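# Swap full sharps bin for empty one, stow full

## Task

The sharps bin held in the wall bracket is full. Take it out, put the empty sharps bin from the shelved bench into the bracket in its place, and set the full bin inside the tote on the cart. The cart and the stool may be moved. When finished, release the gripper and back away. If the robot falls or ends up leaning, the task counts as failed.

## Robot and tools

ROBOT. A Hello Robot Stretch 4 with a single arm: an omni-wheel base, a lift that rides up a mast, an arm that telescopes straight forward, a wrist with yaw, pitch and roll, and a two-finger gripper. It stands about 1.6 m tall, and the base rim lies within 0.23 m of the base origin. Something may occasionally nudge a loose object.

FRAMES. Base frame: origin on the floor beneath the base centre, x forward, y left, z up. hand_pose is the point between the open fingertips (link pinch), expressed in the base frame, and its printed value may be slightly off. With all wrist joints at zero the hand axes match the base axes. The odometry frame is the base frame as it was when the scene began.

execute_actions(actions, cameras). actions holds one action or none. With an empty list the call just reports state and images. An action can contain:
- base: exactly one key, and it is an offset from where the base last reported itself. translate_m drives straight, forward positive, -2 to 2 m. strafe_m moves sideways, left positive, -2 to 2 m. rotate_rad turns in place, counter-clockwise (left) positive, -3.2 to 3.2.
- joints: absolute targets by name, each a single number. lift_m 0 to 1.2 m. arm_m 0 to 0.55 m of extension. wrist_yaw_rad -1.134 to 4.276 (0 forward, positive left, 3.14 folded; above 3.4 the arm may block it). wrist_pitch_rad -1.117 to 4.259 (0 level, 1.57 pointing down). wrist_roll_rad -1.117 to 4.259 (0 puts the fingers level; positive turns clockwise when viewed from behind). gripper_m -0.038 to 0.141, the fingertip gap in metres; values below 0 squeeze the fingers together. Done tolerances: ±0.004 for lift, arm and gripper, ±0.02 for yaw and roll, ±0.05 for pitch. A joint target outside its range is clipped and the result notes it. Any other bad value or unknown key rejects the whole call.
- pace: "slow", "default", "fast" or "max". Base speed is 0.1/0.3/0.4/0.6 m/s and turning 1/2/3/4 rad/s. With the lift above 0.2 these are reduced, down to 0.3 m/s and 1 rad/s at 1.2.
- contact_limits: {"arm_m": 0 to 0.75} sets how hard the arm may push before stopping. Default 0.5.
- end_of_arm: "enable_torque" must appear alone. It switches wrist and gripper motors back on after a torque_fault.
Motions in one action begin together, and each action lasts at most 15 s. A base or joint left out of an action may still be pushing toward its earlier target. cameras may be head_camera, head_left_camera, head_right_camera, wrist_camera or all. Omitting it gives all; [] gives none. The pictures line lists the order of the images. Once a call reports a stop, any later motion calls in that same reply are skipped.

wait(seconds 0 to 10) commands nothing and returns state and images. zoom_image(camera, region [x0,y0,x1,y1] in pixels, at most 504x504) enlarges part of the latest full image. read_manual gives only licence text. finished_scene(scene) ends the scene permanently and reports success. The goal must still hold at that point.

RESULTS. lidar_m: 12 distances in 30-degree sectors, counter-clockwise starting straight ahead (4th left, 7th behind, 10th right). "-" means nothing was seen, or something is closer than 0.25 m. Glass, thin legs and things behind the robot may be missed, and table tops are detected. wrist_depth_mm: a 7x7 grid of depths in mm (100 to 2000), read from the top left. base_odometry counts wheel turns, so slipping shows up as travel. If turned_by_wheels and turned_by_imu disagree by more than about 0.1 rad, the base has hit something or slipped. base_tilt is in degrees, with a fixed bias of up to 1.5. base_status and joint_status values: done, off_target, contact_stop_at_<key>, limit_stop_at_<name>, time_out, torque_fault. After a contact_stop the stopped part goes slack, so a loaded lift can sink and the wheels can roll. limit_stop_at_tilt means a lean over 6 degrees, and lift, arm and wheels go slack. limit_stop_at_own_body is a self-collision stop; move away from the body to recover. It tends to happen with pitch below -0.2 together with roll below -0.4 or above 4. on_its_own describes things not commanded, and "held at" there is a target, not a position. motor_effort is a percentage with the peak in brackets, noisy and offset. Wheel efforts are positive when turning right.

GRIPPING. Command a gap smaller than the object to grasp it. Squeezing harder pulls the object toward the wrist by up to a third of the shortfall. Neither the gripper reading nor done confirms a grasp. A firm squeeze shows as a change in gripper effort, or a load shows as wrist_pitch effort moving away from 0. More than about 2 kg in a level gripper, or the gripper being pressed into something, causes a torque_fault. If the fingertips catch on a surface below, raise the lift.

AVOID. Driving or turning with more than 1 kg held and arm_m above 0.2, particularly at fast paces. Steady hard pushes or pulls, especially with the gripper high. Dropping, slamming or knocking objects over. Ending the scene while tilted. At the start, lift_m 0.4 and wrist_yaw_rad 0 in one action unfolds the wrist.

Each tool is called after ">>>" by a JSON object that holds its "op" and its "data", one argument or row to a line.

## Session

>>> {"op": "execute_actions", "data": {
  "actions": []
}}

Scene clock: 0.00 s.
base_odometry: x=+0.000 y=+0.000 heading=+0.000 (m, m, rad; odometry frame)
turned_by_wheels: +0.000 (rad since the last result)
turned_by_imu: +0.000 (rad since the last result)
base_tilt: forward=+0.4 right=-0.3 (deg)
lidar_m: 1.67 1.73 1.50 1.34 2.39 2.24 2.40 1.47 1.41 1.52 1.67 1.59
base_status: not commanded
joint_positions: lift_m=+0.250 arm_m=+0.002 wrist_yaw_rad=+3.218 wrist_pitch_rad=+0.014 wrist_roll_rad=+0.004 gripper_m=+0.057
joint_status: not commanded
motor_effort: lift_m=+21 arm_m=-1 wrist_yaw_rad=+0 wrist_pitch_rad=-5 wrist_roll_rad=-2 gripper_m=-2 wheel_0=+0 wheel_1=+0 wheel_2=+0 (%)
hand_pose: x=-0.1213 y=+0.0652 z=+0.4237 quat_wxyz=(-0.038, -0.007, +0.002, +0.999) (m; base frame)
wrist_depth_mm: - - 137 - - - 1983 / - - 135 - - - 1983 / - 105 136 274 - - 1921 / - 119 140 - - - - / 187 239 - - - - 1983 / 194 1499 1336 1308 1182 1138 1182 / 193 991 960 559 991 891 878
pictures: head_camera, head_left_camera, head_right_camera, wrist_camera
Images, in order (width x height): head_camera 420x560, head_left_camera 420x672, head_right_camera 420x672, wrist_camera 616x392.

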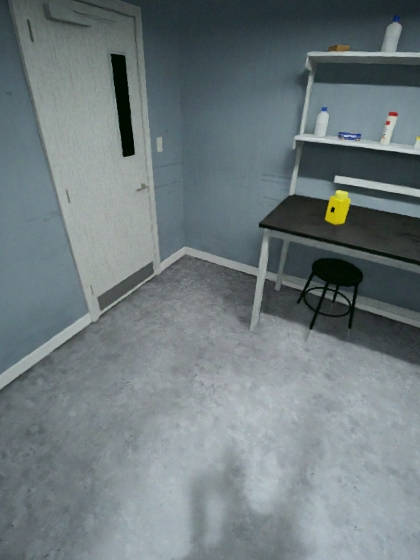

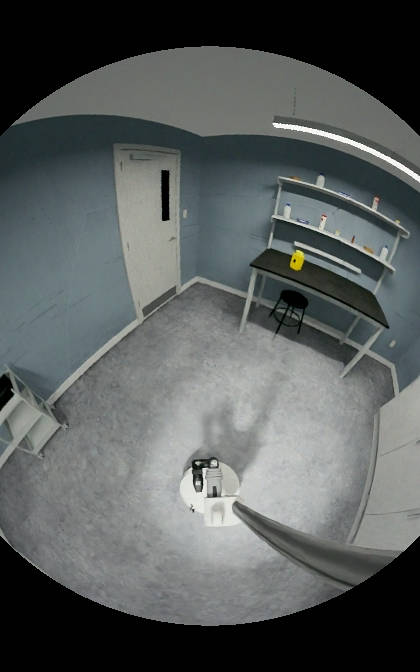

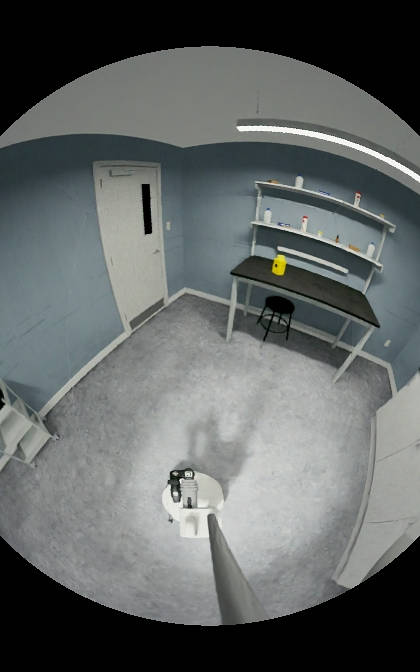

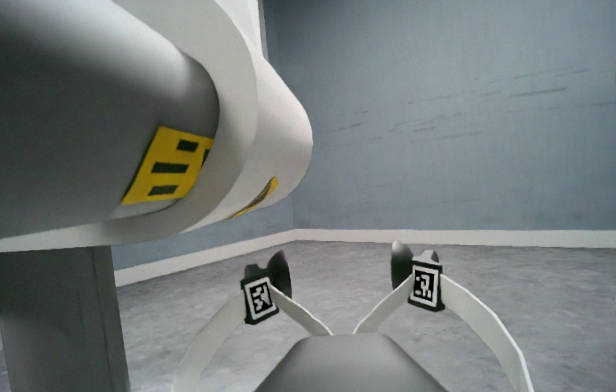

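>>> {"op": "execute_actions", "data": {
  "actions": [
    {"base":{"rotate_rad":2.66},"joints":{"lift_m":0.7,"wrist_yaw_rad":0,"gripper_m":0.141}}
  ]
}}

Scene clock: 7.23 s.
base_odometry: x=+0.000 y=+0.000 heading=+2.660 (m, m, rad; odometry frame)
turned_by_wheels: +2.660 (rad since the last result)
turned_by_imu: +2.614 (rad since the last result)
base_tilt: forward=+0.3 right=-0.3 (deg)
lidar_m: 2.21 2.45 1.47 1.40 1.52 1.64 1.65 1.69 1.74 1.41 1.35 2.36
base_status: done
joint_positions: lift_m=+0.700 arm_m=+0.002 wrist_yaw_rad=+0.001 wrist_pitch_rad=+0.014 wrist_roll_rad=+0.004 gripper_m=+0.141
joint_status: all done
motor_effort: lift_m=+23(27) arm_m=-1(1) wrist_yaw_rad=-1(3) wrist_pitch_rad=-6(7) wrist_roll_rad=-1(1) gripper_m=+0(2) wheel_0=-2(11) wheel_1=-1(10) wheel_2=-1(9) (%)
hand_pose: x=+0.4616 y=-0.0873 z=+0.8740 quat_wxyz=(+1.000, +0.002, +0.007, +0.000) (m; base frame)
wrist_depth_mm: - - - - - 1983 1983 / - - - - - - 1921 / - - - - - 1983 1983 / - - - - - - - / - - - - - - - / - - 202 - - - - / - - 1983 1025 1921 1708 1708
pictures: head_camera, head_left_camera, head_right_camera, wrist_camera
Images, in order (width x height): head_camera 420x560, head_left_camera 420x672, head_right_camera 420x672, wrist_camera 616x392.

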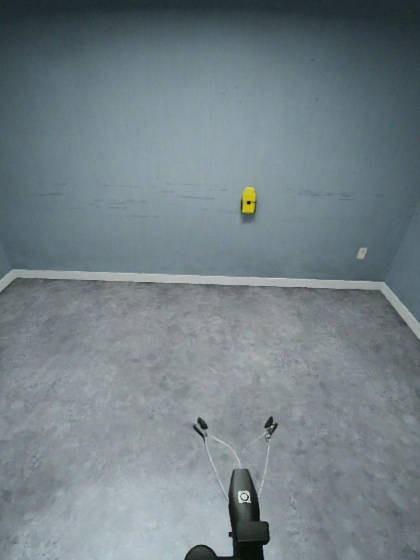

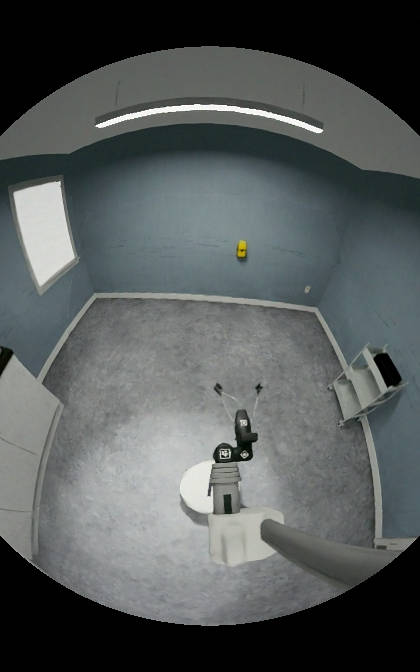

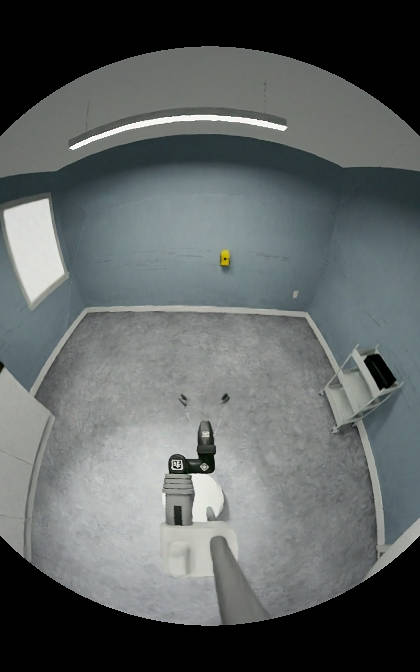

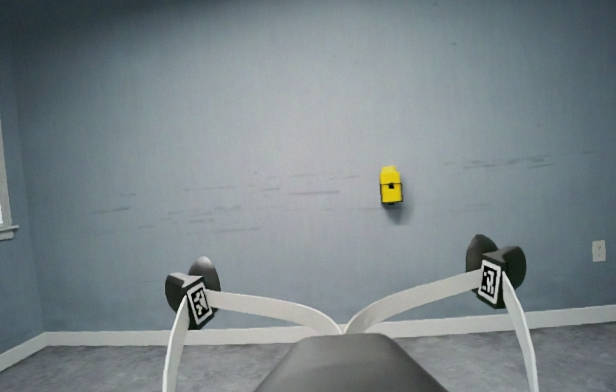

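>>> {"op": "execute_actions", "data": {
  "actions": [
    {"base":{"rotate_rad":-0.06}}
  ],
  "cameras": []
}}

>>> {"op": "execute_actions", "data": {
  "actions": [
    {"base":{"translate_m":1.3},"pace":"fast"}
  ],
  "cameras": []
}}

>>> {"op": "execute_actions", "data": {
  "actions": [
    {"base":{"strafe_m":-0.11},"joints":{"arm_m":0.2}}
  ],
  "cameras": ["head_camera","wrist_camera"]
}}

Scene clock: 17.87 s.
base_odometry: x=+0.000 y=+0.000 heading=+2.600 (m, m, rad; odometry frame)
turned_by_wheels: -0.059 (rad since the last result)
turned_by_imu: -0.059 (rad since the last result)
base_tilt: forward=+0.3 right=-0.4 (deg)
lidar_m: 2.20 2.42 1.44 1.40 1.50 1.66 1.67 1.65 1.74 1.67 1.30 2.40
base_status: done
joint_positions: lift_m=+0.700 arm_m=+0.002 wrist_yaw_rad=+0.000 wrist_pitch_rad=+0.014 wrist_roll_rad=+0.004 gripper_m=+0.141
joint_status: not commanded
motor_effort: lift_m=+23(23) arm_m=-1(1) wrist_yaw_rad=+0(3) wrist_pitch_rad=-5(5) wrist_roll_rad=-1(2) gripper_m=+1(2) wheel_0=+3(4) wheel_1=+3(8) wheel_2=+3(2) (%)
hand_pose: x=+0.4615 y=-0.0873 z=+0.8740 quat_wxyz=(+1.000, +0.002, +0.007, +0.000) (m; base frame)
wrist_depth_mm: - - - - - - 1983 / - - - - - - 1983 / - - - - - - - / - - - - - - - / - - - - - - - / - - 201 - - - - / - - - 1025 1863 1756 1661
pictures: none
No camera images: the call's "cameras" was empty. Leave "cameras" out to get every camera's image.

Scene clock: 22.47 s.
base_odometry: x=-1.114 y=+0.669 heading=+2.601 (m, m, rad; odometry frame)
turned_by_wheels: +0.000 (rad since the last result)
turned_by_imu: +0.001 (rad since the last result)
base_tilt: forward=+0.3 right=-0.3 (deg)
lidar_m: 0.93 1.04 1.48 1.99 1.68 2.07 3.69 2.38 1.35 1.65 1.43 0.97
base_status: done
joint_positions: lift_m=+0.700 arm_m=+0.002 wrist_yaw_rad=+0.000 wrist_pitch_rad=+0.014 wrist_roll_rad=+0.004 gripper_m=+0.141
joint_status: not commanded
motor_effort: lift_m=+23(23) arm_m=-1(1) wrist_yaw_rad=+0(1) wrist_pitch_rad=-6(5) wrist_roll_rad=-1(1) gripper_m=+3(1) wheel_0=+2(7) wheel_1=+2(7) wheel_2=+1(11) (%)
hand_pose: x=+0.4615 y=-0.0874 z=+0.8740 quat_wxyz=(+1.000, +0.002, +0.007, +0.000) (m; base frame)
wrist_depth_mm: 842 831 831 798 798 778 778 / 866 831 831 820 798 788 768 / 854 854 820 809 809 788 788 / 854 842 831 831 809 798 778 / 891 854 842 820 820 699 798 / 878 866 202 831 820 809 788 / 878 878 842 477 820 820 809
pictures: none
No camera images: the call's "cameras" was empty. Leave "cameras" out to get every camera's image.

Scene clock: 24.17 s.
base_odometry: x=-1.058 y=+0.764 heading=+2.601 (m, m, rad; odometry frame)
turned_by_wheels: +0.000 (rad since the last result)
turned_by_imu: +0.000 (rad since the last result)
base_tilt: forward=+0.4 right=-0.3 (deg)
lidar_m: 0.91 1.04 1.47 2.09 1.76 2.23 3.68 2.26 1.20 1.56 1.48 1.07
base_status: done
joint_positions: lift_m=+0.700 arm_m=+0.199 wrist_yaw_rad=+0.000 wrist_pitch_rad=+0.014 wrist_roll_rad=+0.004 gripper_m=+0.141
joint_status: all done
motor_effort: lift_m=+23(23) arm_m=+5(6) wrist_yaw_rad=+0(0) wrist_pitch_rad=-6(6) wrist_roll_rad=-2(1) gripper_m=+0(0) wheel_0=+1(10) wheel_1=+0(10) wheel_2=+1(0) (%)
hand_pose: x=+0.6585 y=-0.0874 z=+0.8741 quat_wxyz=(+1.000, +0.002, +0.007, +0.000) (m; base frame)
wrist_depth_mm: 640 634 609 615 603 591 580 / 640 634 621 609 603 585 585 / 654 640 627 621 603 603 591 / 654 640 634 621 512 603 591 / 668 647 634 621 512 603 597 / 661 661 202 634 521 609 597 / 661 654 647 370 621 615 603
pictures: head_camera, wrist_camera
Images, in order (width x height): head_camera 420x560, wrist_camera 616x392.

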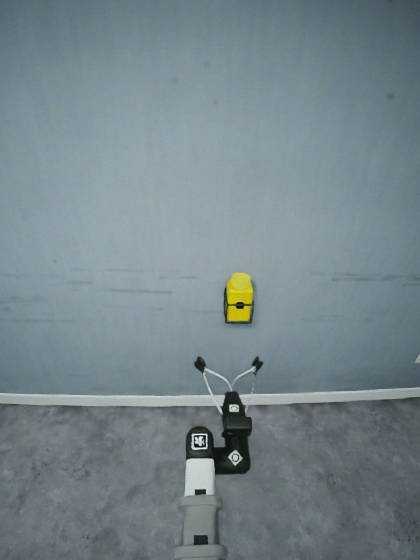

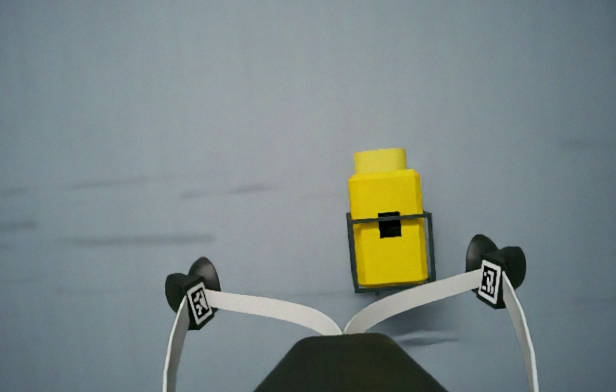

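>>> {"op": "execute_actions", "data": {
  "actions": [
    {"base":{"strafe_m":-0.07},"joints":{"arm_m":0.47,"lift_m":0.71}}
  ],
  "cameras": ["wrist_camera"]
}}

Scene clock: 31.20 s.
base_odometry: x=-1.022 y=+0.824 heading=+2.601 (m, m, rad; odometry frame)
turned_by_wheels: +0.000 (rad since the last result)
turned_by_imu: -0.001 (rad since the last result)
base_tilt: forward=+0.4 right=-0.2 (deg)
lidar_m: 0.92 1.06 1.45 2.16 1.83 2.32 3.69 2.09 1.16 1.50 1.45 1.03
base_status: done
joint_positions: lift_m=+0.710 arm_m=+0.469 wrist_yaw_rad=+0.000 wrist_pitch_rad=+0.014 wrist_roll_rad=+0.004 gripper_m=+0.141
joint_status: all done
motor_effort: lift_m=+23(26) arm_m=+5(5) wrist_yaw_rad=+0(2) wrist_pitch_rad=-6(6) wrist_roll_rad=-1(0) gripper_m=+1(2) wheel_0=+1(7) wheel_1=+0(9) wheel_2=+1(0) (%)
hand_pose: x=+0.9285 y=-0.0874 z=+0.8840 quat_wxyz=(+1.000, +0.002, +0.007, +0.000) (m; base frame)
wrist_depth_mm: 355 347 345 338 334 330 325 / 355 349 345 343 338 330 327 / 359 355 347 343 338 334 327 / 364 357 351 250 251 336 332 / 366 359 353 245 243 336 332 / 370 364 201 238 233 338 338 / 370 366 359 174 235 342 338
pictures: wrist_camera
Images, in order (width x height): wrist_camera 616x392.

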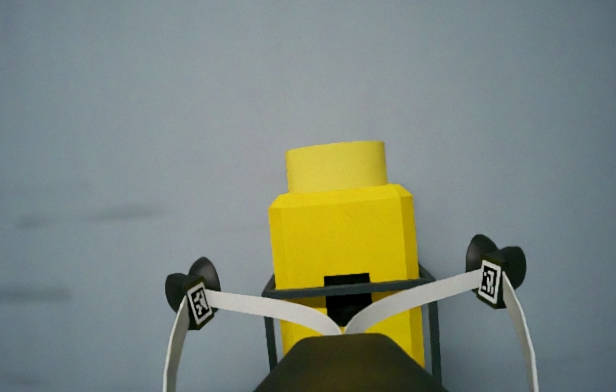

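>>> {"op": "execute_actions", "data": {
  "actions": [
    {"joints":{"arm_m":0.53,"lift_m":0.724}}
  ],
  "cameras": ["wrist_camera"]
}}

>>> {"op": "execute_actions", "data": {
  "actions": [
    {"joints":{"gripper_m":0.04}}
  ],
  "cameras": ["wrist_camera"]
}}

>>> {"op": "execute_actions", "data": {
  "actions": [
    {"joints":{"lift_m":0.87},"pace":"slow"}
  ],
  "cameras": ["wrist_camera"]
}}

Scene clock: 38.87 s.
base_odometry: x=-1.022 y=+0.824 heading=+2.601 (m, m, rad; odometry frame)
turned_by_wheels: +0.000 (rad since the last result)
turned_by_imu: -0.001 (rad since the last result)
base_tilt: forward=+0.4 right=-0.3 (deg)
lidar_m: 0.94 1.05 1.47 2.14 1.81 2.32 3.69 2.15 1.18 1.49 1.47 1.08
base_status: not commanded
joint_positions: lift_m=+0.724 arm_m=+0.529 wrist_yaw_rad=+0.000 wrist_pitch_rad=+0.014 wrist_roll_rad=+0.004 gripper_m=+0.141
joint_status: all done
motor_effort: lift_m=+23(22) arm_m=+5(6) wrist_yaw_rad=+0(0) wrist_pitch_rad=-6(5) wrist_roll_rad=-1(1) gripper_m=-1(0) wheel_0=+1(1) wheel_1=-1(1) wheel_2=+1(1) (%)
hand_pose: x=+0.9885 y=-0.0874 z=+0.8980 quat_wxyz=(+1.000, +0.002, +0.007, +0.000) (m; base frame)
wrist_depth_mm: 293 289 283 279 276 271 267 / 294 289 286 281 276 273 271 / 296 293 287 283 281 274 272 / 300 294 291 195 194 279 274 / 301 297 293 184 182 277 274 / 304 300 198 184 182 278 277 / 307 303 297 143 177 282 279
pictures: wrist_camera
Images, in order (width x height): wrist_camera 616x392.

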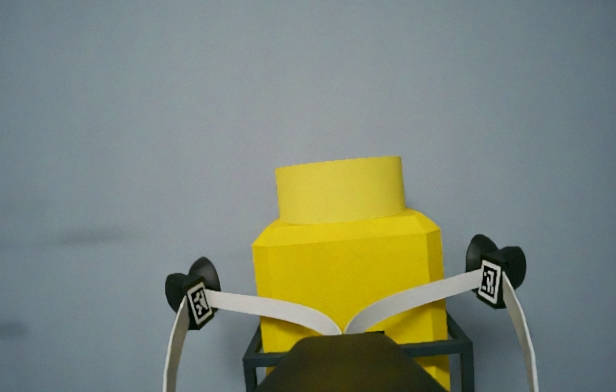

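Scene clock: 40.87 s.
base_odometry: x=-1.022 y=+0.824 heading=+2.601 (m, m, rad; odometry frame)
turned_by_wheels: +0.000 (rad since the last result)
turned_by_imu: -0.011 (rad since the last result)
base_tilt: forward=+0.4 right=-0.2 (deg)
lidar_m: 0.91 1.07 1.44 2.17 1.84 2.27 3.71 2.19 1.19 1.51 1.51 1.04
base_status: not commanded
joint_positions: lift_m=+0.724 arm_m=+0.531 wrist_yaw_rad=+0.014 wrist_pitch_rad=+0.010 wrist_roll_rad=+0.003 gripper_m=+0.041
joint_status: all done
on_its_own: wrist_yaw_rad is at rest, and its effort (-41) is outside its rest range (-13 to +13)
motor_effort: lift_m=+22(23) arm_m=-7(7) wrist_yaw_rad=-41(41) wrist_pitch_rad=+5(5) wrist_roll_rad=+1(2) gripper_m=-33(33) wheel_0=-4(9) wheel_1=-5(6) wheel_2=+15(15) (%)
hand_pose: x=+0.9918 y=-0.0834 z=+0.8991 quat_wxyz=(+1.000, +0.001, +0.005, +0.007) (m; base frame)
wrist_depth_mm: 287 283 281 274 270 266 262 / 290 285 281 277 272 267 264 / 293 287 282 277 272 267 266 / 296 290 285 168 180 272 267 / 297 291 286 167 164 272 270 / 298 294 185 169 166 182 270 / 300 296 289 121 166 273 -
pictures: wrist_camera
Images, in order (width x height): wrist_camera 616x392.

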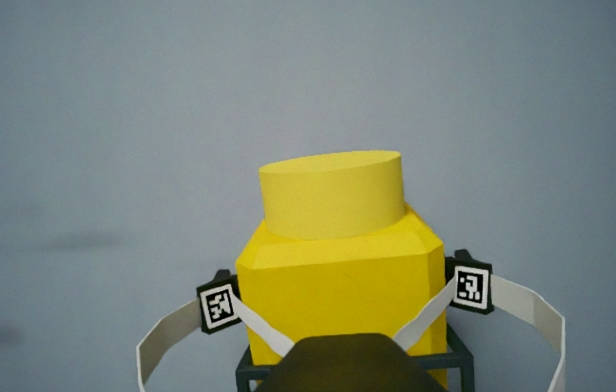

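Scene clock: 42.87 s.
base_odometry: x=-1.022 y=+0.824 heading=+2.601 (m, m, rad; odometry frame)
turned_by_wheels: +0.000 (rad since the last result)
turned_by_imu: -0.004 (rad since the last result)
base_tilt: forward=+0.4 right=-0.2 (deg)
lidar_m: 0.90 1.06 1.43 2.15 1.83 2.28 3.74 2.16 1.17 1.49 1.50 1.06
base_status: not commanded
joint_positions: lift_m=+0.870 arm_m=+0.531 wrist_yaw_rad=+0.000 wrist_pitch_rad=+0.021 wrist_roll_rad=+0.004 gripper_m=+0.040
joint_status: all done
on_its_own: wrist_pitch_rad is at rest, and its effort (-25) is outside its rest range (-23 to +23)
motor_effort: lift_m=+25(30) arm_m=-5(7) wrist_yaw_rad=-1(40) wrist_pitch_rad=-25(42) wrist_roll_rad=-1(4) gripper_m=-20(35) wheel_0=+2(4) wheel_1=+0(5) wheel_2=+2(15) (%)
hand_pose: x=+0.9902 y=-0.0874 z=+1.0419 quat_wxyz=(+1.000, +0.002, +0.010, +0.000) (m; base frame)
wrist_depth_mm: 285 281 278 274 271 268 266 / 289 286 281 278 274 270 267 / 290 286 282 278 277 273 271 / 293 287 286 170 181 276 273 / 296 293 287 166 163 276 276 / 297 296 183 167 165 178 277 / 303 298 293 121 168 282 281
pictures: wrist_camera
Images, in order (width x height): wrist_camera 616x392.

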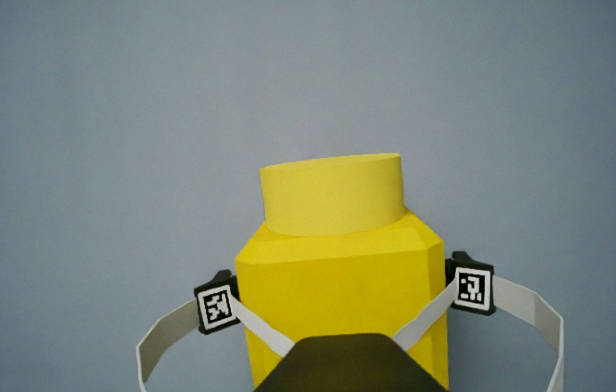

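>>> {"op": "execute_actions", "data": {
  "actions": [
    {"joints":{"arm_m":0.005,"lift_m":0.9}}
  ],
  "cameras": []
}}

>>> {"op": "execute_actions", "data": {
  "actions": [
    {"base":{"translate_m":-0.65}}
  ],
  "cameras": []
}}

>>> {"op": "execute_actions", "data": {
  "actions": [
    {"base":{"rotate_rad":-1.58},"pace":"slow"}
  ],
  "cameras": ["head_camera","head_right_camera"]
}}

Scene clock: 52.63 s.
base_odometry: x=-1.022 y=+0.824 heading=+2.601 (m, m, rad; odometry frame)
turned_by_wheels: +0.000 (rad since the last result)
turned_by_imu: -0.001 (rad since the last result)
base_tilt: forward=+0.3 right=-0.3 (deg)
lidar_m: 0.39 1.05 1.47 2.15 1.83 2.29 3.72 2.18 1.19 1.48 1.50 0.41
base_status: not commanded
joint_positions: lift_m=+0.900 arm_m=+0.006 wrist_yaw_rad=+0.000 wrist_pitch_rad=+0.021 wrist_roll_rad=+0.004 gripper_m=+0.040
joint_status: all done
on_its_own: wrist_pitch_rad is at rest, and its effort (-25) is outside its rest range (-23 to +23)
motor_effort: lift_m=+25(25) arm_m=-5(3) wrist_yaw_rad=+1(1) wrist_pitch_rad=-25(25) wrist_roll_rad=-2(3) gripper_m=-19(21) wheel_0=+2(2) wheel_1=+0(0) wheel_2=+2(3) (%)
hand_pose: x=+0.4652 y=-0.0875 z=+1.0719 quat_wxyz=(+1.000, +0.002, +0.010, +0.000) (m; base frame)
wrist_depth_mm: 831 820 798 788 778 778 768 / 820 820 809 798 788 778 778 / 842 831 820 820 798 778 788 / 854 831 831 170 181 809 788 / 854 842 820 167 163 788 788 / 866 854 184 167 165 178 798 / 866 854 866 121 167 809 809
pictures: none
No camera images: the call's "cameras" was empty. Leave "cameras" out to get every camera's image.

Scene clock: 56.27 s.
base_odometry: x=-0.465 y=+0.489 heading=+2.601 (m, m, rad; odometry frame)
turned_by_wheels: +0.000 (rad since the last result)
turned_by_imu: -0.001 (rad since the last result)
base_tilt: forward=+0.3 right=-0.3 (deg)
lidar_m: 0.38 1.72 2.26 1.61 1.64 2.26 2.33 2.21 1.60 1.11 1.56 0.39
base_status: done
joint_positions: lift_m=+0.900 arm_m=+0.006 wrist_yaw_rad=+0.000 wrist_pitch_rad=+0.020 wrist_roll_rad=+0.004 gripper_m=+0.040
joint_status: not commanded
on_its_own: wrist_pitch_rad is at rest, and its effort (-25) is outside its rest range (-23 to +23)
motor_effort: lift_m=+25(25) arm_m=-5(5) wrist_yaw_rad=-1(0) wrist_pitch_rad=-25(25) wrist_roll_rad=-2(1) gripper_m=-20(22) wheel_0=-1(5) wheel_1=-1(7) wheel_2=+0(9) (%)
hand_pose: x=+0.4652 y=-0.0874 z=+1.0720 quat_wxyz=(+1.000, +0.002, +0.010, +0.000) (m; base frame)
wrist_depth_mm: 1537 1464 1464 1464 1430 1430 1397 / 1499 1499 1464 1464 1499 1430 1397 / 1537 1499 1499 1499 1430 1430 1430 / 1576 1537 1499 169 181 1397 1430 / 1576 1537 1464 166 163 1464 1464 / 1576 1537 184 167 165 179 1464 / 1576 1576 1618 121 167 1499 1499
pictures: none
No camera images: the call's "cameras" was empty. Leave "cameras" out to get every camera's image.

Scene clock: 59.13 s.
base_odometry: x=-0.465 y=+0.489 heading=+1.022 (m, m, rad; odometry frame)
turned_by_wheels: -1.579 (rad since the last result)
turned_by_imu: -1.553 (rad since the last result)
base_tilt: forward=+0.4 right=-0.3 (deg)
lidar_m: 0.38 1.60 1.74 1.57 1.75 2.29 1.60 1.65 2.29 2.24 2.18 0.43
base_status: done
joint_positions: lift_m=+0.900 arm_m=+0.006 wrist_yaw_rad=+0.000 wrist_pitch_rad=+0.020 wrist_roll_rad=+0.004 gripper_m=+0.040
joint_status: not commanded
on_its_own: wrist_pitch_rad is at rest, and its effort (-25) is outside its rest range (-23 to +23)
motor_effort: lift_m=+25(25) arm_m=-5(5) wrist_yaw_rad=-1(1) wrist_pitch_rad=-25(25) wrist_roll_rad=-1(1) gripper_m=-22(21) wheel_0=+3(8) wheel_1=+5(8) wheel_2=+3(6) (%)
hand_pose: x=+0.4651 y=-0.0875 z=+1.0720 quat_wxyz=(+1.000, +0.002, +0.010, +0.000) (m; base frame)
wrist_depth_mm: 1397 1336 1336 1308 1281 1308 1281 / 1366 1336 1336 1308 1281 1281 1308 / 1366 1366 1336 1308 1308 1308 1308 / 1430 1397 1430 169 181 1308 1308 / 1430 1366 1336 167 163 1336 1308 / 1430 1397 183 167 165 179 1281 / 1430 1464 1366 121 168 1281 1336
pictures: head_camera, head_right_camera
Images, in order (width x height): head_camera 420x560, head_right_camera 420x672.

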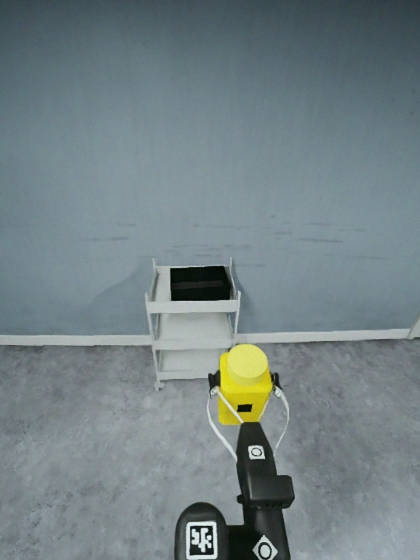

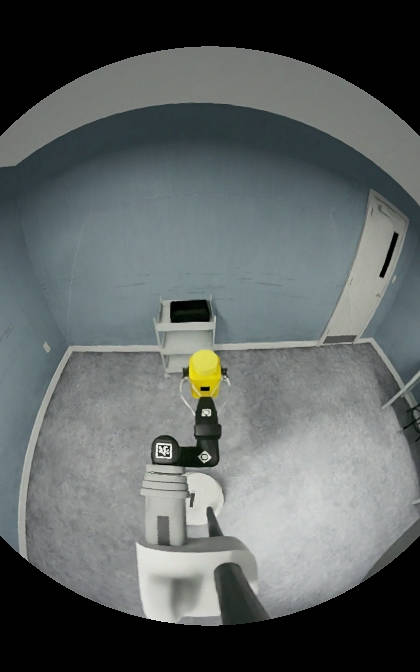

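>>> {"op": "execute_actions", "data": {
  "actions": [
    {"base":{"translate_m":0.41}}
  ],
  "cameras": []
}}

>>> {"op": "execute_actions", "data": {
  "actions": [
    {"base":{"strafe_m":0.085}}
  ],
  "cameras": []
}}

>>> {"op": "execute_actions", "data": {
  "actions": [
    {"joints":{"arm_m":0.42,"lift_m":0.8}}
  ],
  "cameras": []
}}

>>> {"op": "execute_actions", "data": {
  "actions": [
    {"joints":{"lift_m":0.73},"pace":"slow"}
  ],
  "cameras": ["head_camera","wrist_camera"]
}}

>>> {"op": "zoom_image", "data": {
  "camera": "head_camera",
  "region": [120, 260, 320, 420]
}}

Scene clock: 75.57 s.
base_odometry: x=-0.251 y=+0.839 heading=+1.022 (m, m, rad; odometry frame)
turned_by_wheels: +0.000 (rad since the last result)
turned_by_imu: +0.000 (rad since the last result)
base_tilt: forward=+0.4 right=-0.3 (deg)
lidar_m: 0.39 0.73 1.58 1.60 1.73 2.37 1.99 2.11 2.34 2.23 1.61 0.41
base_status: done
joint_positions: lift_m=+0.900 arm_m=+0.006 wrist_yaw_rad=+0.000 wrist_pitch_rad=+0.020 wrist_roll_rad=+0.004 gripper_m=+0.040
joint_status: not commanded
on_its_own: wrist_pitch_rad is at rest, and its effort (-24) is outside its rest range (-23 to +23)
motor_effort: lift_m=+25(25) arm_m=-5(5) wrist_yaw_rad=+1(1) wrist_pitch_rad=-24(25) wrist_roll_rad=-1(1) gripper_m=-21(19) wheel_0=+2(7) wheel_1=+3(6) wheel_2=+0(11) (%)
hand_pose: x=+0.4652 y=-0.0874 z=+1.0720 quat_wxyz=(+1.000, +0.002, +0.010, +0.000) (m; base frame)
wrist_depth_mm: 931 904 891 878 891 878 854 / 946 917 904 891 866 866 866 / 960 931 917 917 904 891 891 / 946 946 931 169 181 891 878 / 960 960 946 167 163 891 904 / 976 946 183 167 164 177 904 / 976 960 866 121 167 931 904
pictures: none
No camera images: the call's "cameras" was empty. Leave "cameras" out to get every camera's image.

Scene clock: 76.93 s.
base_odometry: x=-0.323 y=+0.883 heading=+1.022 (m, m, rad; odometry frame)
turned_by_wheels: +0.000 (rad since the last result)
turned_by_imu: +0.000 (rad since the last result)
base_tilt: forward=+0.3 right=-0.3 (deg)
lidar_m: 0.42 1.14 1.57 1.51 1.65 2.28 2.04 2.11 2.44 2.33 1.63 0.45
base_status: done
joint_positions: lift_m=+0.900 arm_m=+0.006 wrist_yaw_rad=+0.000 wrist_pitch_rad=+0.020 wrist_roll_rad=+0.004 gripper_m=+0.040
joint_status: not commanded
on_its_own: wrist_pitch_rad is at rest, and its effort (-25) is outside its rest range (-23 to +23)
motor_effort: lift_m=+25(25) arm_m=-5(5) wrist_yaw_rad=+1(3) wrist_pitch_rad=-25(24) wrist_roll_rad=-2(1) gripper_m=-23(23) wheel_0=+1(8) wheel_1=-1(9) wheel_2=+0(1) (%)
hand_pose: x=+0.4652 y=-0.0874 z=+1.0720 quat_wxyz=(+1.000, +0.002, +0.010, +0.000) (m; base frame)
wrist_depth_mm: 931 917 891 891 878 866 854 / 931 917 891 891 891 878 866 / 946 917 917 904 904 891 878 / 960 946 917 170 181 891 891 / 960 946 931 167 163 904 891 / 976 946 183 167 165 178 891 / 976 960 960 121 167 917 904
pictures: none
No camera images: the call's "cameras" was empty. Leave "cameras" out to get every camera's image.

Scene clock: 79.27 s.
base_odometry: x=-0.323 y=+0.883 heading=+1.022 (m, m, rad; odometry frame)
turned_by_wheels: +0.000 (rad since the last result)
turned_by_imu: +0.000 (rad since the last result)
base_tilt: forward=+0.3 right=-0.3 (deg)
lidar_m: 0.68 1.16 1.58 1.55 1.67 2.26 2.01 2.07 2.45 2.31 1.60 0.74
base_status: not commanded
joint_positions: lift_m=+0.800 arm_m=+0.419 wrist_yaw_rad=+0.000 wrist_pitch_rad=+0.020 wrist_roll_rad=+0.004 gripper_m=+0.040
joint_status: all done
on_its_own: wrist_pitch_rad is at rest, and its effort (-24) is outside its rest range (-23 to +23)
motor_effort: lift_m=+20(23) arm_m=+5(5) wrist_yaw_rad=+0(0) wrist_pitch_rad=-24(25) wrist_roll_rad=-2(1) gripper_m=-20(20) wheel_0=+1(1) wheel_1=-1(1) wheel_2=+0(0) (%)
hand_pose: x=+0.8785 y=-0.0874 z=+0.9724 quat_wxyz=(+1.000, +0.002, +0.010, +0.000) (m; base frame)
wrist_depth_mm: 496 496 488 480 473 466 462 / 504 496 492 484 477 469 469 / 508 504 496 492 484 477 477 / 508 508 496 170 181 484 477 / 521 512 500 166 163 484 488 / 521 517 184 168 165 179 480 / 525 521 508 121 167 492 488
pictures: none
No camera images: the call's "cameras" was empty. Leave "cameras" out to get every camera's image.

Scene clock: 80.73 s.
base_odometry: x=-0.323 y=+0.883 heading=+1.022 (m, m, rad; odometry frame)
turned_by_wheels: +0.000 (rad since the last result)
turned_by_imu: +0.000 (rad since the last result)
base_tilt: forward=+0.3 right=-0.2 (deg)
lidar_m: 0.70 1.14 1.55 1.47 1.63 2.26 2.02 2.10 2.44 2.32 1.62 0.75
base_status: not commanded
joint_positions: lift_m=+0.730 arm_m=+0.419 wrist_yaw_rad=+0.000 wrist_pitch_rad=+0.020 wrist_roll_rad=+0.004 gripper_m=+0.040
joint_status: all done
on_its_own: wrist_pitch_rad is at rest, and its effort (-25) is outside its rest range (-23 to +23)
motor_effort: lift_m=+20(23) arm_m=+5(5) wrist_yaw_rad=-1(0) wrist_pitch_rad=-25(24) wrist_roll_rad=+0(2) gripper_m=-20(18) wheel_0=+1(1) wheel_1=-1(1) wheel_2=+0(0) (%)
hand_pose: x=+0.8785 y=-0.0874 z=+0.9024 quat_wxyz=(+1.000, +0.002, +0.010, +0.000) (m; base frame)
wrist_depth_mm: 500 496 484 484 473 469 462 / 504 492 492 484 480 469 469 / 504 500 496 492 484 477 469 / 512 504 504 169 181 484 473 / 512 512 508 166 163 480 484 / 525 517 184 167 165 178 484 / 530 517 512 121 167 410 488
pictures: head_camera, wrist_camera
Images, in order (width x height): head_camera 420x560, wrist_camera 616x392.

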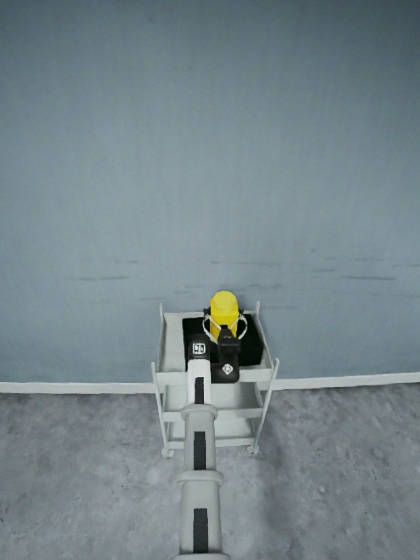

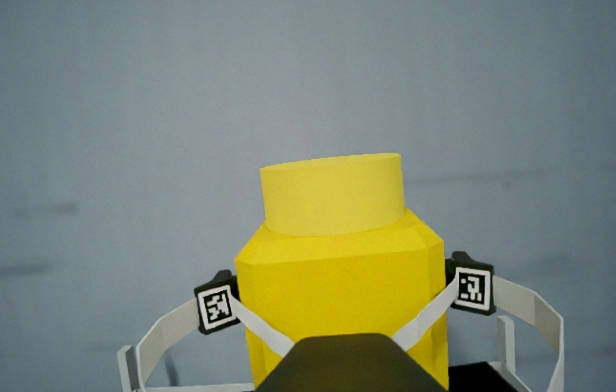

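Region (120, 260, 320, 420) of head_camera's 420x560 image, scaled by 2.520, with more detail than that image has; it fills the top 403 rows of this view, and the rest is white.

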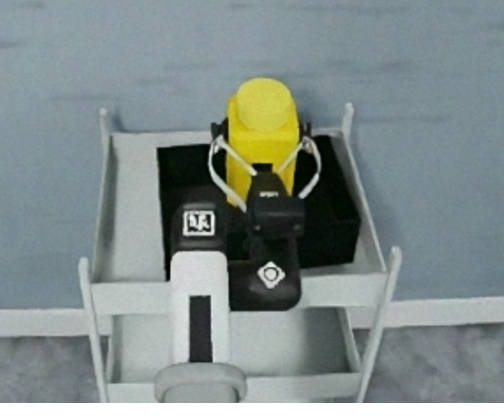

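>>> {"op": "execute_actions", "data": {
  "actions": [
    {"joints":{"lift_m":0.64},"pace":"slow"}
  ],
  "cameras": ["wrist_camera"]
}}

>>> {"op": "execute_actions", "data": {
  "actions": [
    {"joints":{"lift_m":0.628},"pace":"slow"}
  ],
  "cameras": []
}}

Scene clock: 90.27 s.
base_odometry: x=-0.323 y=+0.883 heading=+1.022 (m, m, rad; odometry frame)
turned_by_wheels: +0.000 (rad since the last result)
turned_by_imu: -0.001 (rad since the last result)
base_tilt: forward=+0.4 right=-0.2 (deg)
lidar_m: 0.69 1.17 1.58 1.51 1.64 2.24 2.03 2.12 2.46 2.32 1.61 0.74
base_status: not commanded
joint_positions: lift_m=+0.640 arm_m=+0.419 wrist_yaw_rad=+0.000 wrist_pitch_rad=+0.020 wrist_roll_rad=+0.004 gripper_m=+0.040
joint_status: all done
on_its_own: wrist_pitch_rad is at rest, and its effort (-24) is outside its rest range (-23 to +23)
motor_effort: lift_m=+20(20) arm_m=+5(5) wrist_yaw_rad=+0(0) wrist_pitch_rad=-24(24) wrist_roll_rad=-1(2) gripper_m=-21(22) wheel_0=+1(1) wheel_1=-1(1) wheel_2=+0(0) (%)
hand_pose: x=+0.8785 y=-0.0874 z=+0.8124 quat_wxyz=(+1.000, +0.002, +0.010, +0.000) (m; base frame)
wrist_depth_mm: 500 488 488 480 477 469 466 / 500 500 492 480 477 473 469 / 504 500 492 492 484 480 477 / 512 504 504 170 181 480 480 / 512 512 504 167 163 484 480 / 521 508 184 167 165 179 484 / 525 296 347 121 167 332 -
pictures: wrist_camera
Images, in order (width x height): wrist_camera 616x392.

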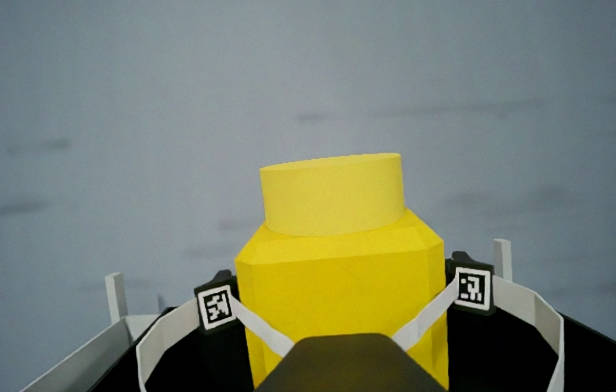

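Scene clock: 91.03 s.
base_odometry: x=-0.323 y=+0.883 heading=+1.022 (m, m, rad; odometry frame)
turned_by_wheels: +0.000 (rad since the last result)
turned_by_imu: +0.000 (rad since the last result)
base_tilt: forward=+0.4 right=-0.2 (deg)
lidar_m: 0.69 1.18 1.57 1.51 1.62 2.29 2.04 2.09 2.47 2.32 1.61 0.74
base_status: not commanded
joint_positions: lift_m=+0.628 arm_m=+0.419 wrist_yaw_rad=+0.000 wrist_pitch_rad=+0.020 wrist_roll_rad=+0.004 gripper_m=+0.040
joint_status: all done
on_its_own: wrist_pitch_rad is at rest, and its effort (-24) is outside its rest range (-23 to +23)
motor_effort: lift_m=+20(19) arm_m=+5(5) wrist_yaw_rad=-1(1) wrist_pitch_rad=-24(25) wrist_roll_rad=-1(1) gripper_m=-19(23) wheel_0=+1(1) wheel_1=+0(1) wheel_2=+0(0) (%)
hand_pose: x=+0.8785 y=-0.0874 z=+0.8004 quat_wxyz=(+1.000, +0.002, +0.010, +0.000) (m; base frame)
wrist_depth_mm: 500 496 484 480 473 469 462 / 504 492 488 480 477 473 469 / 508 504 496 488 484 480 477 / 512 504 496 169 181 477 473 / 521 508 508 166 164 413 480 / 525 424 184 167 165 178 260 / 332 238 347 121 167 327 -
pictures: none
No camera images: the call's "cameras" was empty. Leave "cameras" out to get every camera's image.

>>> {"op": "execute_actions", "data": {
  "actions": [
    {"joints":{"lift_m":0.619},"pace":"slow"}
  ],
  "cameras": []
}}

>>> {"op": "execute_actions", "data": {
  "actions": [
    {"joints":{"gripper_m":0.13}}
  ],
  "cameras": ["wrist_camera"]
}}

>>> {"op": "execute_actions", "data": {
  "actions": [
    {"joints":{"lift_m":0.76}}
  ],
  "cameras": []
}}

>>> {"op": "execute_actions", "data": {
  "actions": [
    {"joints":{"arm_m":0.005},"pace":"fast"}
  ],
  "cameras": ["head_camera"]
}}

>>> {"op": "execute_actions", "data": {
  "actions": [
    {"base":{"rotate_rad":-1.57},"joints":{"lift_m":0.87}}
  ],
  "cameras": []
}}

>>> {"op": "execute_actions", "data": {
  "actions": [
    {"base":{"translate_m":1.5},"pace":"fast"}
  ],
  "cameras": ["head_camera","wrist_camera"]
}}

Scene clock: 102.50 s.
base_odometry: x=-0.323 y=+0.883 heading=+1.022 (m, m, rad; odometry frame)
turned_by_wheels: +0.000 (rad since the last result)
turned_by_imu: +0.000 (rad since the last result)
base_tilt: forward=+0.4 right=-0.3 (deg)
lidar_m: 0.69 1.15 1.60 1.50 1.65 2.26 2.02 2.05 2.47 2.31 1.60 0.72
base_status: not commanded
joint_positions: lift_m=+0.619 arm_m=+0.419 wrist_yaw_rad=+0.000 wrist_pitch_rad=+0.018 wrist_roll_rad=+0.004 gripper_m=+0.040
joint_status: all done
motor_effort: lift_m=+19(22) arm_m=+5(5) wrist_yaw_rad=+0(0) wrist_pitch_rad=-17(24) wrist_roll_rad=-3(1) gripper_m=-19(19) wheel_0=+1(1) wheel_1=-1(0) wheel_2=+0(0) (%)
hand_pose: x=+0.8785 y=-0.0874 z=+0.7922 quat_wxyz=(+1.000, +0.002, +0.009, +0.000) (m; base frame)
wrist_depth_mm: 500 492 484 484 477 469 459 / 504 500 488 484 484 477 469 / 508 504 496 488 484 477 473 / 508 508 500 170 182 484 480 / 521 512 504 166 163 404 480 / 521 392 185 167 165 182 253 / 307 231 343 121 168 315 -
pictures: none
No camera images: the call's "cameras" was empty. Leave "cameras" out to get every camera's image.

Scene clock: 104.33 s.
base_odometry: x=-0.323 y=+0.883 heading=+1.022 (m, m, rad; odometry frame)
turned_by_wheels: +0.000 (rad since the last result)
turned_by_imu: +0.000 (rad since the last result)
base_tilt: forward=+0.4 right=-0.3 (deg)
lidar_m: 0.69 1.17 1.63 1.52 1.66 2.22 2.03 2.08 2.44 2.32 1.61 0.72
base_status: not commanded
joint_positions: lift_m=+0.619 arm_m=+0.419 wrist_yaw_rad=+0.000 wrist_pitch_rad=+0.014 wrist_roll_rad=+0.004 gripper_m=+0.130
joint_status: all done
motor_effort: lift_m=+19(19) arm_m=+5(5) wrist_yaw_rad=+0(0) wrist_pitch_rad=-7(19) wrist_roll_rad=+1(1) gripper_m=+1(21) wheel_0=+1(1) wheel_1=-1(1) wheel_2=+0(0) (%)
hand_pose: x=+0.8786 y=-0.0874 z=+0.7932 quat_wxyz=(+1.000, +0.002, +0.007, +0.000) (m; base frame)
wrist_depth_mm: 504 496 488 488 480 473 466 / 504 496 492 484 484 469 466 / 508 504 496 492 484 477 473 / 517 508 504 193 212 484 477 / 517 512 500 186 182 349 477 / 521 421 198 183 181 286 255 / 315 253 345 148 182 330 255
pictures: wrist_camera
Images, in order (width x height): wrist_camera 616x392.

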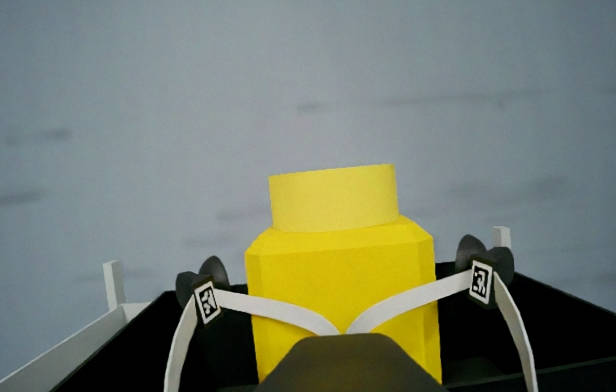

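Scene clock: 106.00 s.
base_odometry: x=-0.323 y=+0.883 heading=+1.022 (m, m, rad; odometry frame)
turned_by_wheels: +0.000 (rad since the last result)
turned_by_imu: +0.000 (rad since the last result)
base_tilt: forward=+0.4 right=-0.3 (deg)
lidar_m: 0.68 1.13 1.59 1.52 1.66 2.28 2.03 2.07 2.44 2.28 1.60 0.75
base_status: not commanded
joint_positions: lift_m=+0.760 arm_m=+0.419 wrist_yaw_rad=+0.000 wrist_pitch_rad=+0.014 wrist_roll_rad=+0.004 gripper_m=+0.130
joint_status: all done
motor_effort: lift_m=+23(25) arm_m=+5(5) wrist_yaw_rad=+0(0) wrist_pitch_rad=-7(7) wrist_roll_rad=-1(3) gripper_m=+0(2) wheel_0=+1(1) wheel_1=-1(1) wheel_2=+0(0) (%)
hand_pose: x=+0.8786 y=-0.0874 z=+0.9339 quat_wxyz=(+1.000, +0.002, +0.007, +0.000) (m; base frame)
wrist_depth_mm: 508 492 492 484 484 469 466 / 504 500 492 488 480 477 473 / 508 504 496 496 484 480 473 / 512 508 500 496 492 484 473 / 512 512 500 496 492 480 480 / 525 517 214 500 496 484 484 / 525 521 512 306 500 488 488
pictures: none
No camera images: the call's "cameras" was empty. Leave "cameras" out to get every camera's image.

Scene clock: 107.93 s.
base_odometry: x=-0.323 y=+0.883 heading=+1.022 (m, m, rad; odometry frame)
turned_by_wheels: +0.000 (rad since the last result)
turned_by_imu: +0.000 (rad since the last result)
base_tilt: forward=+0.4 right=-0.3 (deg)
lidar_m: 0.69 1.16 1.59 1.51 1.63 2.24 2.03 2.09 2.42 2.31 1.60 0.74
base_status: not commanded
joint_positions: lift_m=+0.760 arm_m=+0.006 wrist_yaw_rad=+0.000 wrist_pitch_rad=+0.014 wrist_roll_rad=+0.004 gripper_m=+0.130
joint_status: all done
motor_effort: lift_m=+23(23) arm_m=-5(6) wrist_yaw_rad=+0(0) wrist_pitch_rad=-7(7) wrist_roll_rad=-1(2) gripper_m=-2(1) wheel_0=+1(1) wheel_1=-1(1) wheel_2=+0(0) (%)
hand_pose: x=+0.4652 y=-0.0875 z=+0.9339 quat_wxyz=(+1.000, +0.002, +0.007, +0.000) (m; base frame)
wrist_depth_mm: 946 904 904 891 891 878 854 / 931 917 917 904 891 878 866 / 960 946 917 904 917 904 878 / 960 931 931 931 904 891 891 / 960 931 946 946 904 904 891 / 976 946 214 615 569 891 904 / 960 976 668 340 569 559 904
pictures: head_camera
Images, in order (width x height): head_camera 420x560.

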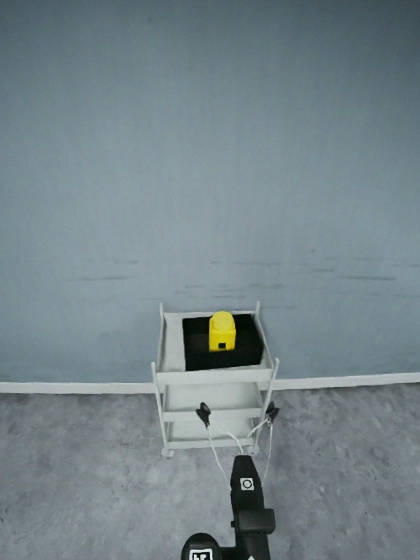

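Scene clock: 110.00 s.
base_odometry: x=-0.323 y=+0.883 heading=-0.547 (m, m, rad; odometry frame)
turned_by_wheels: -1.570 (rad since the last result)
turned_by_imu: -1.543 (rad since the last result)
base_tilt: forward=+0.4 right=-0.3 (deg)
lidar_m: 2.34 1.58 0.73 0.68 1.18 1.62 1.50 1.64 2.30 2.02 2.10 2.46
base_status: done
joint_positions: lift_m=+0.870 arm_m=+0.006 wrist_yaw_rad=+0.000 wrist_pitch_rad=+0.014 wrist_roll_rad=+0.004 gripper_m=+0.130
joint_status: all done
motor_effort: lift_m=+23(24) arm_m=-5(5) wrist_yaw_rad=-1(0) wrist_pitch_rad=-6(6) wrist_roll_rad=-1(1) gripper_m=+3(0) wheel_0=+3(9) wheel_1=+1(10) wheel_2=+2(6) (%)
hand_pose: x=+0.4652 y=-0.0874 z=+1.0440 quat_wxyz=(+1.000, +0.002, +0.007, +0.000) (m; base frame)
wrist_depth_mm: 1708 - - - - - - / 1661 - - - - - - / 1661 - - - - - - / 1618 - - - - - - / 1618 - - - - - - / 1576 - 213 - - - - / 1537 - - - - - 1983
pictures: none
No camera images: the call's "cameras" was empty. Leave "cameras" out to get every camera's image.

Scene clock: 115.23 s.
base_odometry: x=+0.958 y=+0.103 heading=-0.547 (m, m, rad; odometry frame)
turned_by_wheels: +0.000 (rad since the last result)
turned_by_imu: +0.002 (rad since the last result)
base_tilt: forward=+0.3 right=-0.3 (deg)
lidar_m: 0.83 1.54 1.11 1.09 1.18 1.39 3.12 3.19 2.06 1.98 1.22 0.84
base_status: done
joint_positions: lift_m=+0.870 arm_m=+0.006 wrist_yaw_rad=+0.000 wrist_pitch_rad=+0.014 wrist_roll_rad=+0.004 gripper_m=+0.130
joint_status: not commanded
motor_effort: lift_m=+23(23) arm_m=-5(5) wrist_yaw_rad=-1(0) wrist_pitch_rad=-7(6) wrist_roll_rad=+0(1) gripper_m=+1(1) wheel_0=+1(9) wheel_1=+3(7) wheel_2=+0(12) (%)
hand_pose: x=+0.4652 y=-0.0874 z=+1.0440 quat_wxyz=(+1.000, +0.002, +0.007, +0.000) (m; base frame)
wrist_depth_mm: 1499 1499 1464 1397 1397 1397 1366 / 1499 1499 1464 1366 1397 1308 1366 / 1537 1464 1464 1464 1430 1397 1366 / 1576 1499 1464 1430 1430 891 1397 / 1537 1537 1464 1464 917 661 723 / 1537 1537 214 668 621 647 647 / 1576 1537 1499 798 1464 1025 1430
pictures: head_camera, wrist_camera
Images, in order (width x height): head_camera 420x560, wrist_camera 616x392.

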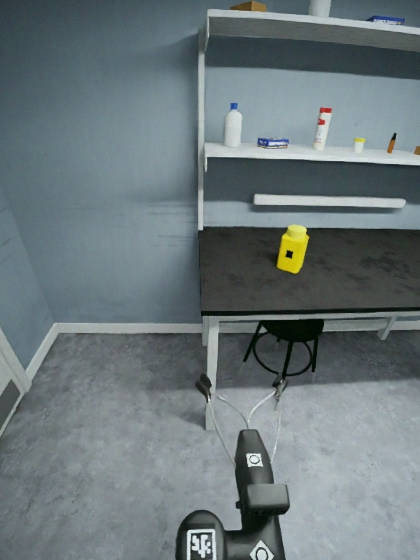

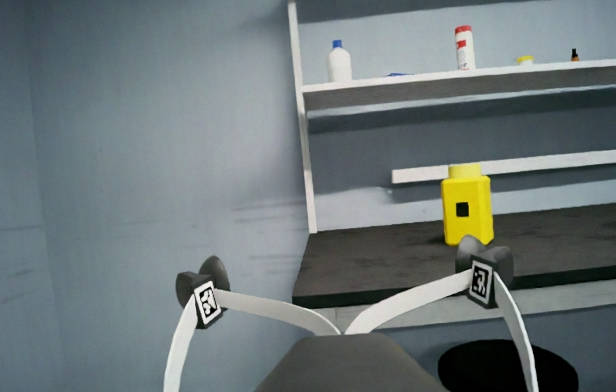

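>>> {"op": "zoom_image", "data": {
  "camera": "wrist_camera",
  "region": [420, 150, 520, 250]
}}

Region (420, 150, 520, 250) of wrist_camera's 616x392 image, scaled by 5.040.

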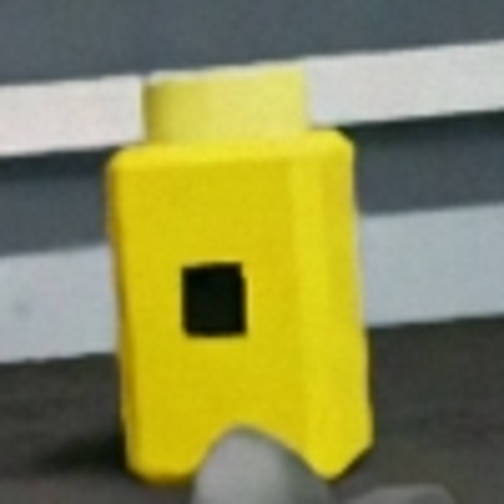

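>>> {"op": "execute_actions", "data": {
  "actions": [
    {"base":{"strafe_m":-0.62},"joints":{"lift_m":1.0,"wrist_yaw_rad":0.97,"gripper_m":0.141},"pace":"fast"}
  ],
  "cameras": []
}}

>>> {"op": "execute_actions", "data": {
  "actions": [
    {"base":{"translate_m":0.3},"joints":{"arm_m":0.47}}
  ],
  "cameras": []
}}

>>> {"op": "execute_actions", "data": {
  "actions": [
    {"joints":{"lift_m":0.95},"pace":"slow"}
  ],
  "cameras": ["head_camera","wrist_camera"]
}}

Scene clock: 153.60 s.
base_odometry: x=+0.635 y=-0.426 heading=-0.547 (m, m, rad; odometry frame)
turned_by_wheels: +0.000 (rad since the last result)
turned_by_imu: -0.003 (rad since the last result)
base_tilt: forward=+0.4 right=-0.4 (deg)
lidar_m: 0.81 0.86 1.75 1.71 1.78 1.87 3.07 2.83 1.42 1.37 1.27 0.88
base_status: done
joint_positions: lift_m=+1.000 arm_m=+0.006 wrist_yaw_rad=+0.970 wrist_pitch_rad=+0.014 wrist_roll_rad=+0.004 gripper_m=+0.141
joint_status: all done
motor_effort: lift_m=+22(24) arm_m=-4(5) wrist_yaw_rad=+1(7) wrist_pitch_rad=-6(6) wrist_roll_rad=-2(0) gripper_m=+2(2) wheel_0=+0(13) wheel_1=+1(12) wheel_2=-1(0) (%)
hand_pose: x=+0.4119 y=+0.1885 z=+1.1740 quat_wxyz=(+0.885, -0.002, +0.007, +0.466) (m; base frame)
wrist_depth_mm: 1464 1576 1808 - 1808 1464 1182 / 1499 1576 1863 - 1863 1499 991 / 1430 1618 1708 - 1983 1499 1205 / 1430 1576 1808 - - 1537 1205 / 1430 1661 1808 - - 1397 1205 / 1464 1618 201 1983 809 715 768 / 1464 1576 1756 1008 798 668 591
pictures: none
No camera images: the call's "cameras" was empty. Leave "cameras" out to get every camera's image.

Scene clock: 156.07 s.
base_odometry: x=+0.892 y=-0.582 heading=-0.547 (m, m, rad; odometry frame)
turned_by_wheels: +0.000 (rad since the last result)
turned_by_imu: +0.000 (rad since the last result)
base_tilt: forward=+0.4 right=-0.3 (deg)
lidar_m: 0.51 0.55 0.75 1.71 1.79 2.04 3.42 1.98 1.44 1.37 0.80 0.57
base_status: done
joint_positions: lift_m=+1.000 arm_m=+0.469 wrist_yaw_rad=+0.970 wrist_pitch_rad=+0.014 wrist_roll_rad=+0.004 gripper_m=+0.141
joint_status: all done
motor_effort: lift_m=+22(22) arm_m=+5(5) wrist_yaw_rad=+1(1) wrist_pitch_rad=-6(6) wrist_roll_rad=-2(2) gripper_m=+0(0) wheel_0=+1(5) wheel_1=+2(6) wheel_2=-1(10) (%)
hand_pose: x=+0.8753 y=+0.1885 z=+1.1741 quat_wxyz=(+0.885, -0.002, +0.007, +0.466) (m; base frame)
wrist_depth_mm: 1430 1661 1708 1118 373 338 349 / 1430 1576 1708 569 517 564 539 / 1430 1661 1808 732 798 661 549 / 1464 1576 1808 1229 820 676 559 / 1464 1576 1756 1281 820 627 517 / 1464 1576 202 1160 768 654 585 / 1397 1537 1756 187 640 597 585
pictures: none
No camera images: the call's "cameras" was empty. Leave "cameras" out to get every camera's image.

Scene clock: 157.37 s.
base_odometry: x=+0.892 y=-0.582 heading=-0.547 (m, m, rad; odometry frame)
turned_by_wheels: +0.000 (rad since the last result)
turned_by_imu: +0.000 (rad since the last result)
base_tilt: forward=+0.3 right=-0.3 (deg)
lidar_m: 0.52 0.55 0.77 1.69 1.82 2.00 3.45 2.01 1.44 1.33 0.77 0.56
base_status: not commanded
joint_positions: lift_m=+0.950 arm_m=+0.469 wrist_yaw_rad=+0.970 wrist_pitch_rad=+0.014 wrist_roll_rad=+0.004 gripper_m=+0.141
joint_status: all done
motor_effort: lift_m=+18(24) arm_m=+5(5) wrist_yaw_rad=+0(0) wrist_pitch_rad=-6(6) wrist_roll_rad=-1(0) gripper_m=+1(2) wheel_0=+1(1) wheel_1=+2(2) wheel_2=-1(1) (%)
hand_pose: x=+0.8753 y=+0.1885 z=+1.1244 quat_wxyz=(+0.885, -0.002, +0.007, +0.466) (m; base frame)
wrist_depth_mm: 1430 1618 1708 991 449 473 521 / 1464 1576 1808 654 732 647 549 / 1397 1576 1756 1138 788 668 549 / 1430 1618 1756 1255 809 683 554 / 1430 1576 1756 1281 831 525 554 / 1464 1576 201 220 640 597 585 / 1464 1537 539 153 539 500 488
pictures: head_camera, wrist_camera
Images, in order (width x height): head_camera 420x560, wrist_camera 616x392.

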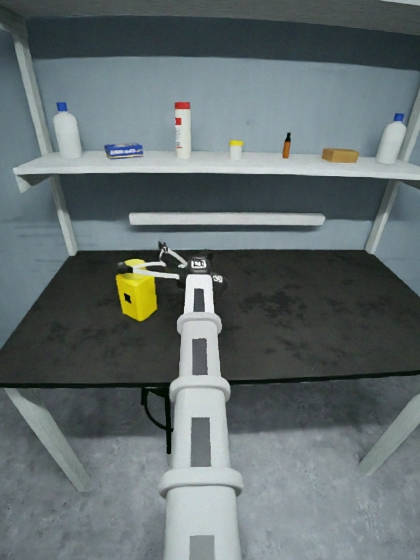

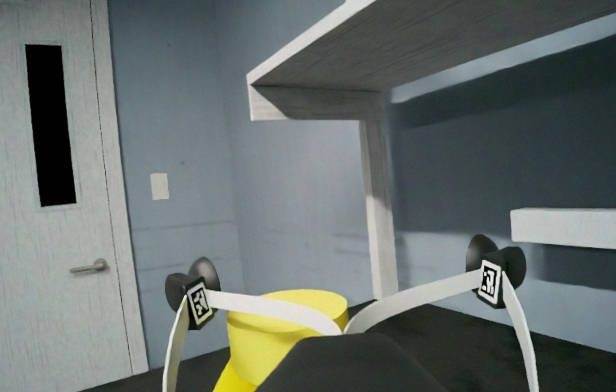

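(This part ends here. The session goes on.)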